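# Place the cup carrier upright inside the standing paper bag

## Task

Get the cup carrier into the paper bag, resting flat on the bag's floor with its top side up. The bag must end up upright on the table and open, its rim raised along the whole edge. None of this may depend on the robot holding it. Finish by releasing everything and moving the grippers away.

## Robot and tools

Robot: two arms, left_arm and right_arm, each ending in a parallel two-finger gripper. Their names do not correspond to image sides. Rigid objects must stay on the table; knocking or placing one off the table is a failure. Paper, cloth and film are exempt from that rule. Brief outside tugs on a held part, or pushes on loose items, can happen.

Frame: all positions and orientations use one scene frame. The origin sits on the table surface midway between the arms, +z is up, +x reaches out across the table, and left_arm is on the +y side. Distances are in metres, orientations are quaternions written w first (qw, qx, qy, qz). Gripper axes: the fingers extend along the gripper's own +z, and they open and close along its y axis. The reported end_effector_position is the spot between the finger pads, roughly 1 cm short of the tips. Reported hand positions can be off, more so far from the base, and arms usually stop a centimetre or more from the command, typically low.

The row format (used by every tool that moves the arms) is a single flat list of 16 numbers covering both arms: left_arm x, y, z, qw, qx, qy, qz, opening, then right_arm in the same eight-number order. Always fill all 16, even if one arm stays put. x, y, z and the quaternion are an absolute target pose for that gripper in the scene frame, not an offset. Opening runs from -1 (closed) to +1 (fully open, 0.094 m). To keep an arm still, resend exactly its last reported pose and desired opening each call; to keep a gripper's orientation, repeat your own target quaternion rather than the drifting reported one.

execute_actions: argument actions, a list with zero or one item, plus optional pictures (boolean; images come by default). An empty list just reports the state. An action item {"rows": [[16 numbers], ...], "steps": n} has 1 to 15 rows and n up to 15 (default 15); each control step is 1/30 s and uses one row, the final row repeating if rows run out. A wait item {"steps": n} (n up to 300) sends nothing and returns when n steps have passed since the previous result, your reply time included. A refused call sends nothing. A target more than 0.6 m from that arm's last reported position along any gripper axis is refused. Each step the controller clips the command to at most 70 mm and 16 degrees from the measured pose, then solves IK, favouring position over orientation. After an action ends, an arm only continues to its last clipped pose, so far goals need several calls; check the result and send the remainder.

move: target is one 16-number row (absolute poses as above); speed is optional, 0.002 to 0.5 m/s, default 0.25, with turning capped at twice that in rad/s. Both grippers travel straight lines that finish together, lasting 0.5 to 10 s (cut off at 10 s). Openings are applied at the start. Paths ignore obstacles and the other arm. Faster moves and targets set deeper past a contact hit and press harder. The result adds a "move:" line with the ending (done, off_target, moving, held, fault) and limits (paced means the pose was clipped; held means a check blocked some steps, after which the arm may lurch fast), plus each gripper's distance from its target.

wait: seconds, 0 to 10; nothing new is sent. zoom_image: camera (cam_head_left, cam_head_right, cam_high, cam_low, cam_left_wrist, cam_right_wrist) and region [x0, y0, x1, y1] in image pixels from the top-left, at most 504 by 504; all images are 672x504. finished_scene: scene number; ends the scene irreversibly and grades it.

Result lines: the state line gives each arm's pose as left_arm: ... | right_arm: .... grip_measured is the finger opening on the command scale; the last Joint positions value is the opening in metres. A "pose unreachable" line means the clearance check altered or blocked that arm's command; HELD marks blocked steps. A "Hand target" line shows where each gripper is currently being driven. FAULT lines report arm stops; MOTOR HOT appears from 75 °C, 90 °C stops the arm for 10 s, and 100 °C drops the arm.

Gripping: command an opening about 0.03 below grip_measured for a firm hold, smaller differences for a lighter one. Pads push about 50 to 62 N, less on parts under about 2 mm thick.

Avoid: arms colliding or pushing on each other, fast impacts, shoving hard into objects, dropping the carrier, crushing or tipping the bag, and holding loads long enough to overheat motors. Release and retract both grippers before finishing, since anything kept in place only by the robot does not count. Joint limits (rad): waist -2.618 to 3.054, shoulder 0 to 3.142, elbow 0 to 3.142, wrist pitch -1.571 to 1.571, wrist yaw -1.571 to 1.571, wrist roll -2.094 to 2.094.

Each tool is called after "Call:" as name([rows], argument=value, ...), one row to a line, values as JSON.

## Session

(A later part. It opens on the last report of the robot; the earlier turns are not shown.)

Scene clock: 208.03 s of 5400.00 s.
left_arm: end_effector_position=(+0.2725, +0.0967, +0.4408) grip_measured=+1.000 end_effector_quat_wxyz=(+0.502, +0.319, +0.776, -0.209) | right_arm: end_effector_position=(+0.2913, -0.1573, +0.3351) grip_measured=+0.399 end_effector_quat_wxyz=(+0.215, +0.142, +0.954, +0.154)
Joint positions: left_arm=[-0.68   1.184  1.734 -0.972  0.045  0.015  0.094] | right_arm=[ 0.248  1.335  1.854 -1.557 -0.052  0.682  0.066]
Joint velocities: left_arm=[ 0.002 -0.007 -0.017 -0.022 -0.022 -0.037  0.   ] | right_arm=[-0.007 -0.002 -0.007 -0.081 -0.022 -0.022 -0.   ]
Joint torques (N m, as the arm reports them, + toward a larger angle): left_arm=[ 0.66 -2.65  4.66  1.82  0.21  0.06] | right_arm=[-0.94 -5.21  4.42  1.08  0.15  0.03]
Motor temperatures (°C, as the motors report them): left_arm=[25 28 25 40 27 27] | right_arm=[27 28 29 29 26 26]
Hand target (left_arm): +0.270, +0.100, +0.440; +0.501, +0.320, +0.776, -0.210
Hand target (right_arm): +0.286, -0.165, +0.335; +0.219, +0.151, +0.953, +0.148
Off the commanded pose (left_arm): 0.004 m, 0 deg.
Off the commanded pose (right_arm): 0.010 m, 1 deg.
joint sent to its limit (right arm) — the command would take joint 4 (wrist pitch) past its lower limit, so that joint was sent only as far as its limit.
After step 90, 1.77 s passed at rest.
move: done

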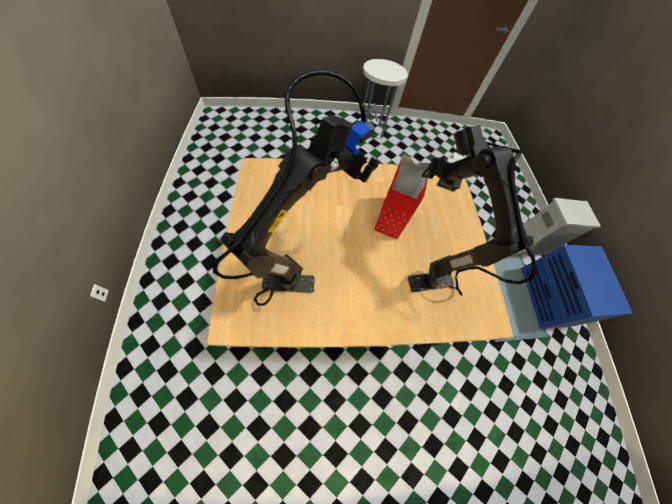

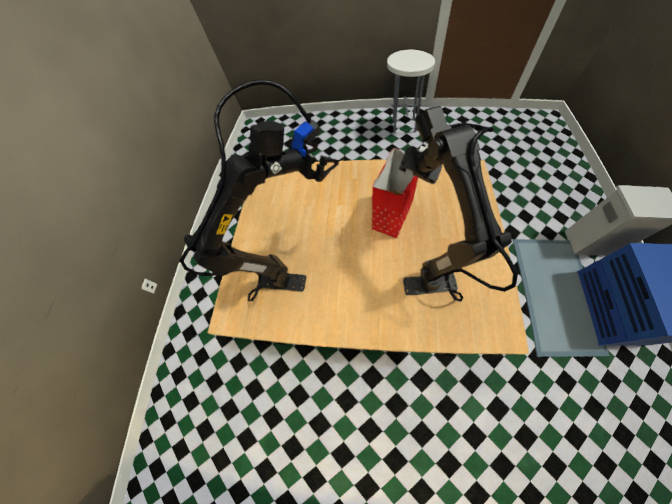

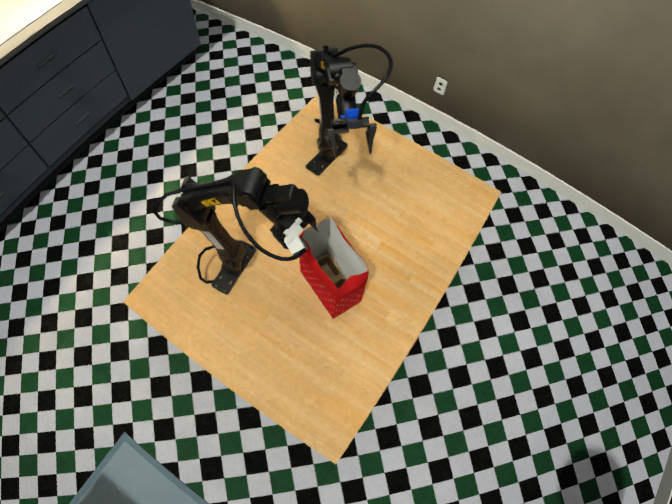

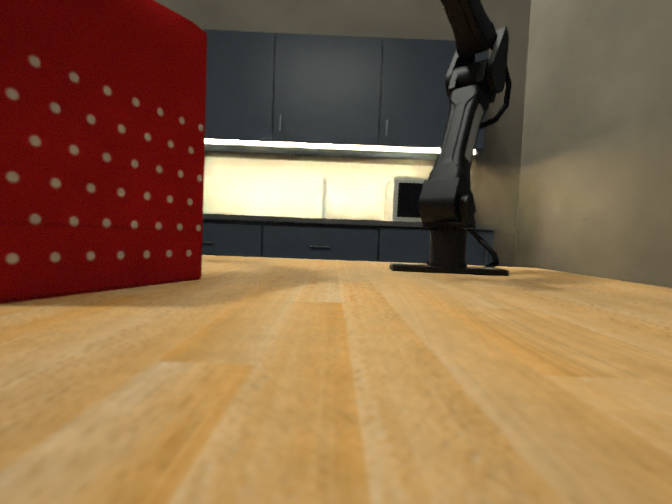

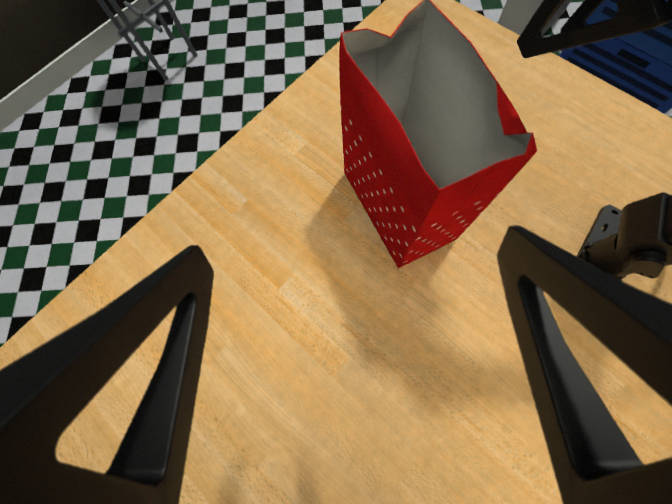

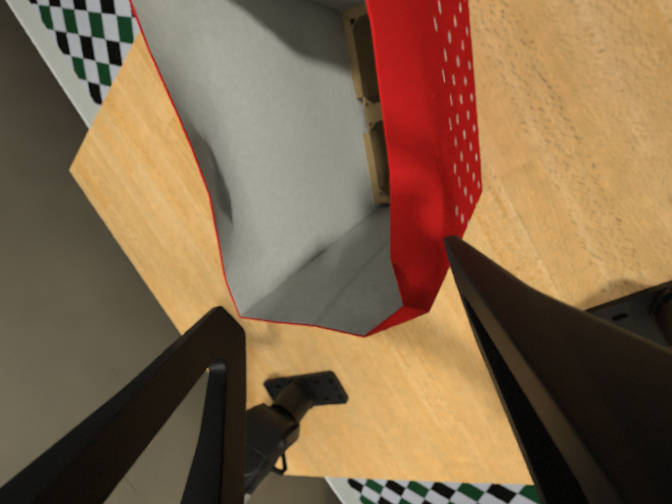

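Call:
move(target=[0.25,0.2,0.44,0.5,0.32,0.775,-0.21,1,0.32,-0.36,0.37,0.33,0.1,0.938,-0.035,0.4])

Call:
zoom_image(camera="cam_high", region=[270,190,410,330])

Scene clock: 212.20 s of 5400.00 s.
left_arm: end_effector_position=(+0.2533, +0.1992, +0.4319) grip_measured=+1.000 end_effector_quat_wxyz=(+0.494, +0.319, +0.783, -0.203) | right_arm: end_effector_position=(+0.3171, -0.3570, +0.3603) grip_measured=+0.399 end_effector_quat_wxyz=(+0.318, +0.104, +0.942, -0.024)
Joint positions: left_arm=[-0.029  1.044  1.712 -1.223  0.614  0.34   0.094] | right_arm=[-0.546  1.358  1.924 -1.501 -0.141 -0.154  0.066]
Joint velocities: left_arm=[ 0.007 -0.007  0.012  0.081  0.051 -0.051  0.   ] | right_arm=[-0.002  0.007  0.007 -0.007 -0.022 -0.066  0.001]
Joint torques (N m, as the arm reports them, + toward a larger angle): left_arm=[ 0.64 -0.55  6.07  1.57  0.37  0.06] | right_arm=[-1.07 -2.11  8.71  1.58 -0.16 -0.07]
Motor temperatures (°C, as the motors report them): left_arm=[25 28 25 40 27 27] | right_arm=[27 28 29 29 26 26]
Hand target (left_arm): +0.248, +0.199, +0.438; +0.500, +0.323, +0.777, -0.206
Hand target (right_arm): +0.323, -0.361, +0.370; +0.336, +0.101, +0.936, -0.028
Off the commanded pose (left_arm): 0.009 m, 1 deg.
Off the commanded pose (right_arm): 0.011 m, 2 deg.
move: off_target (right_arm)

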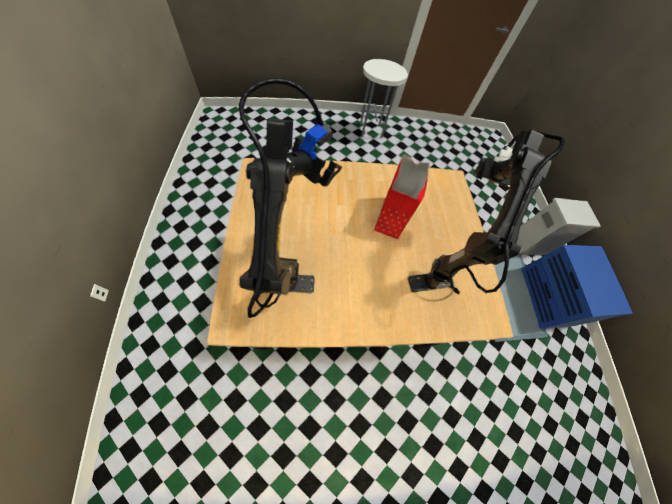

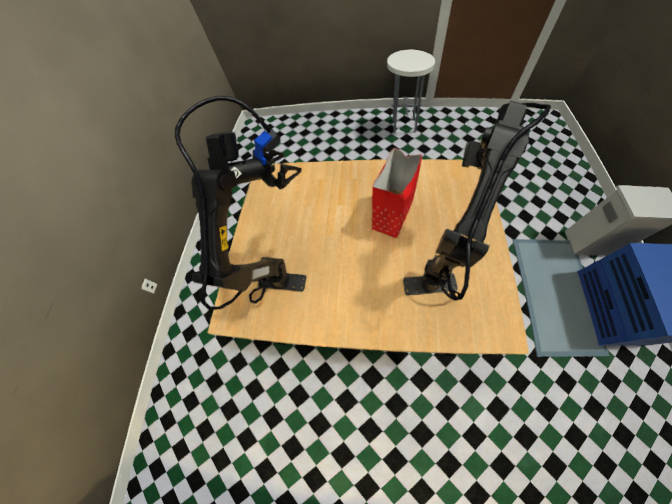

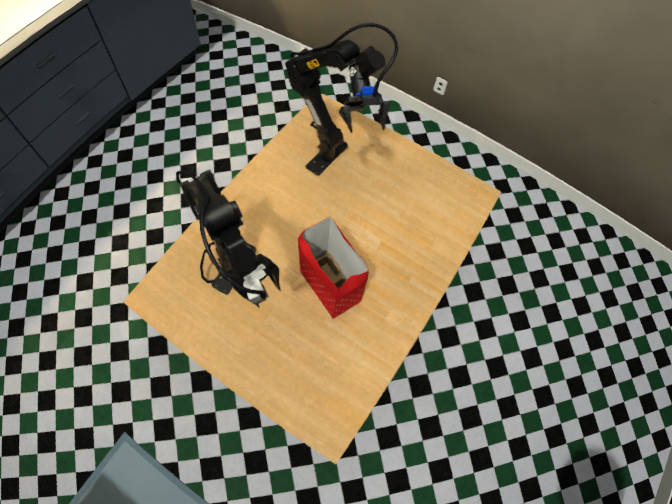

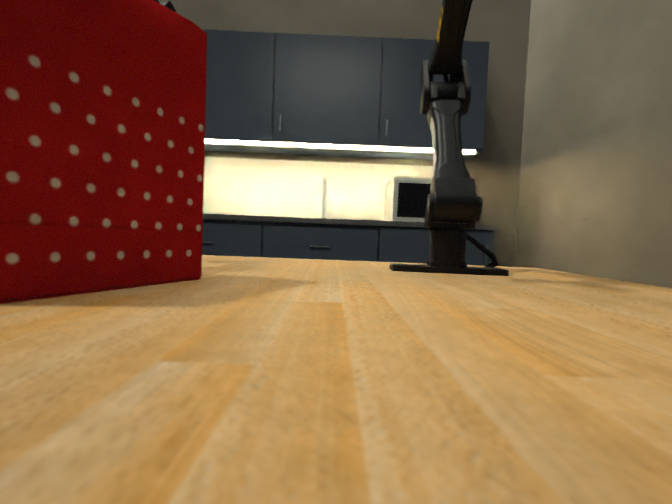

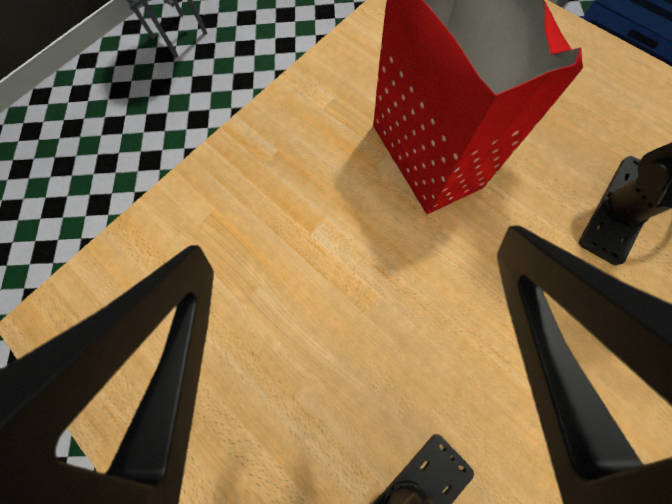

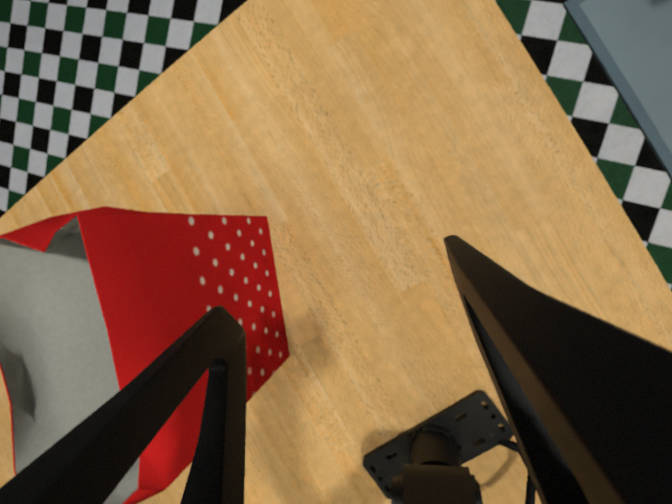

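Region (270, 190, 410, 330) of cam_high's 672x504 image, scaled by 3.600, with more detail than that image has.

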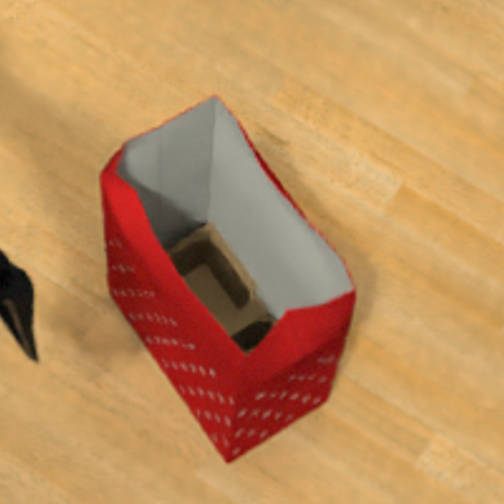

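Call:
finished_scene(scene=2)

The scene is finished: the task was done.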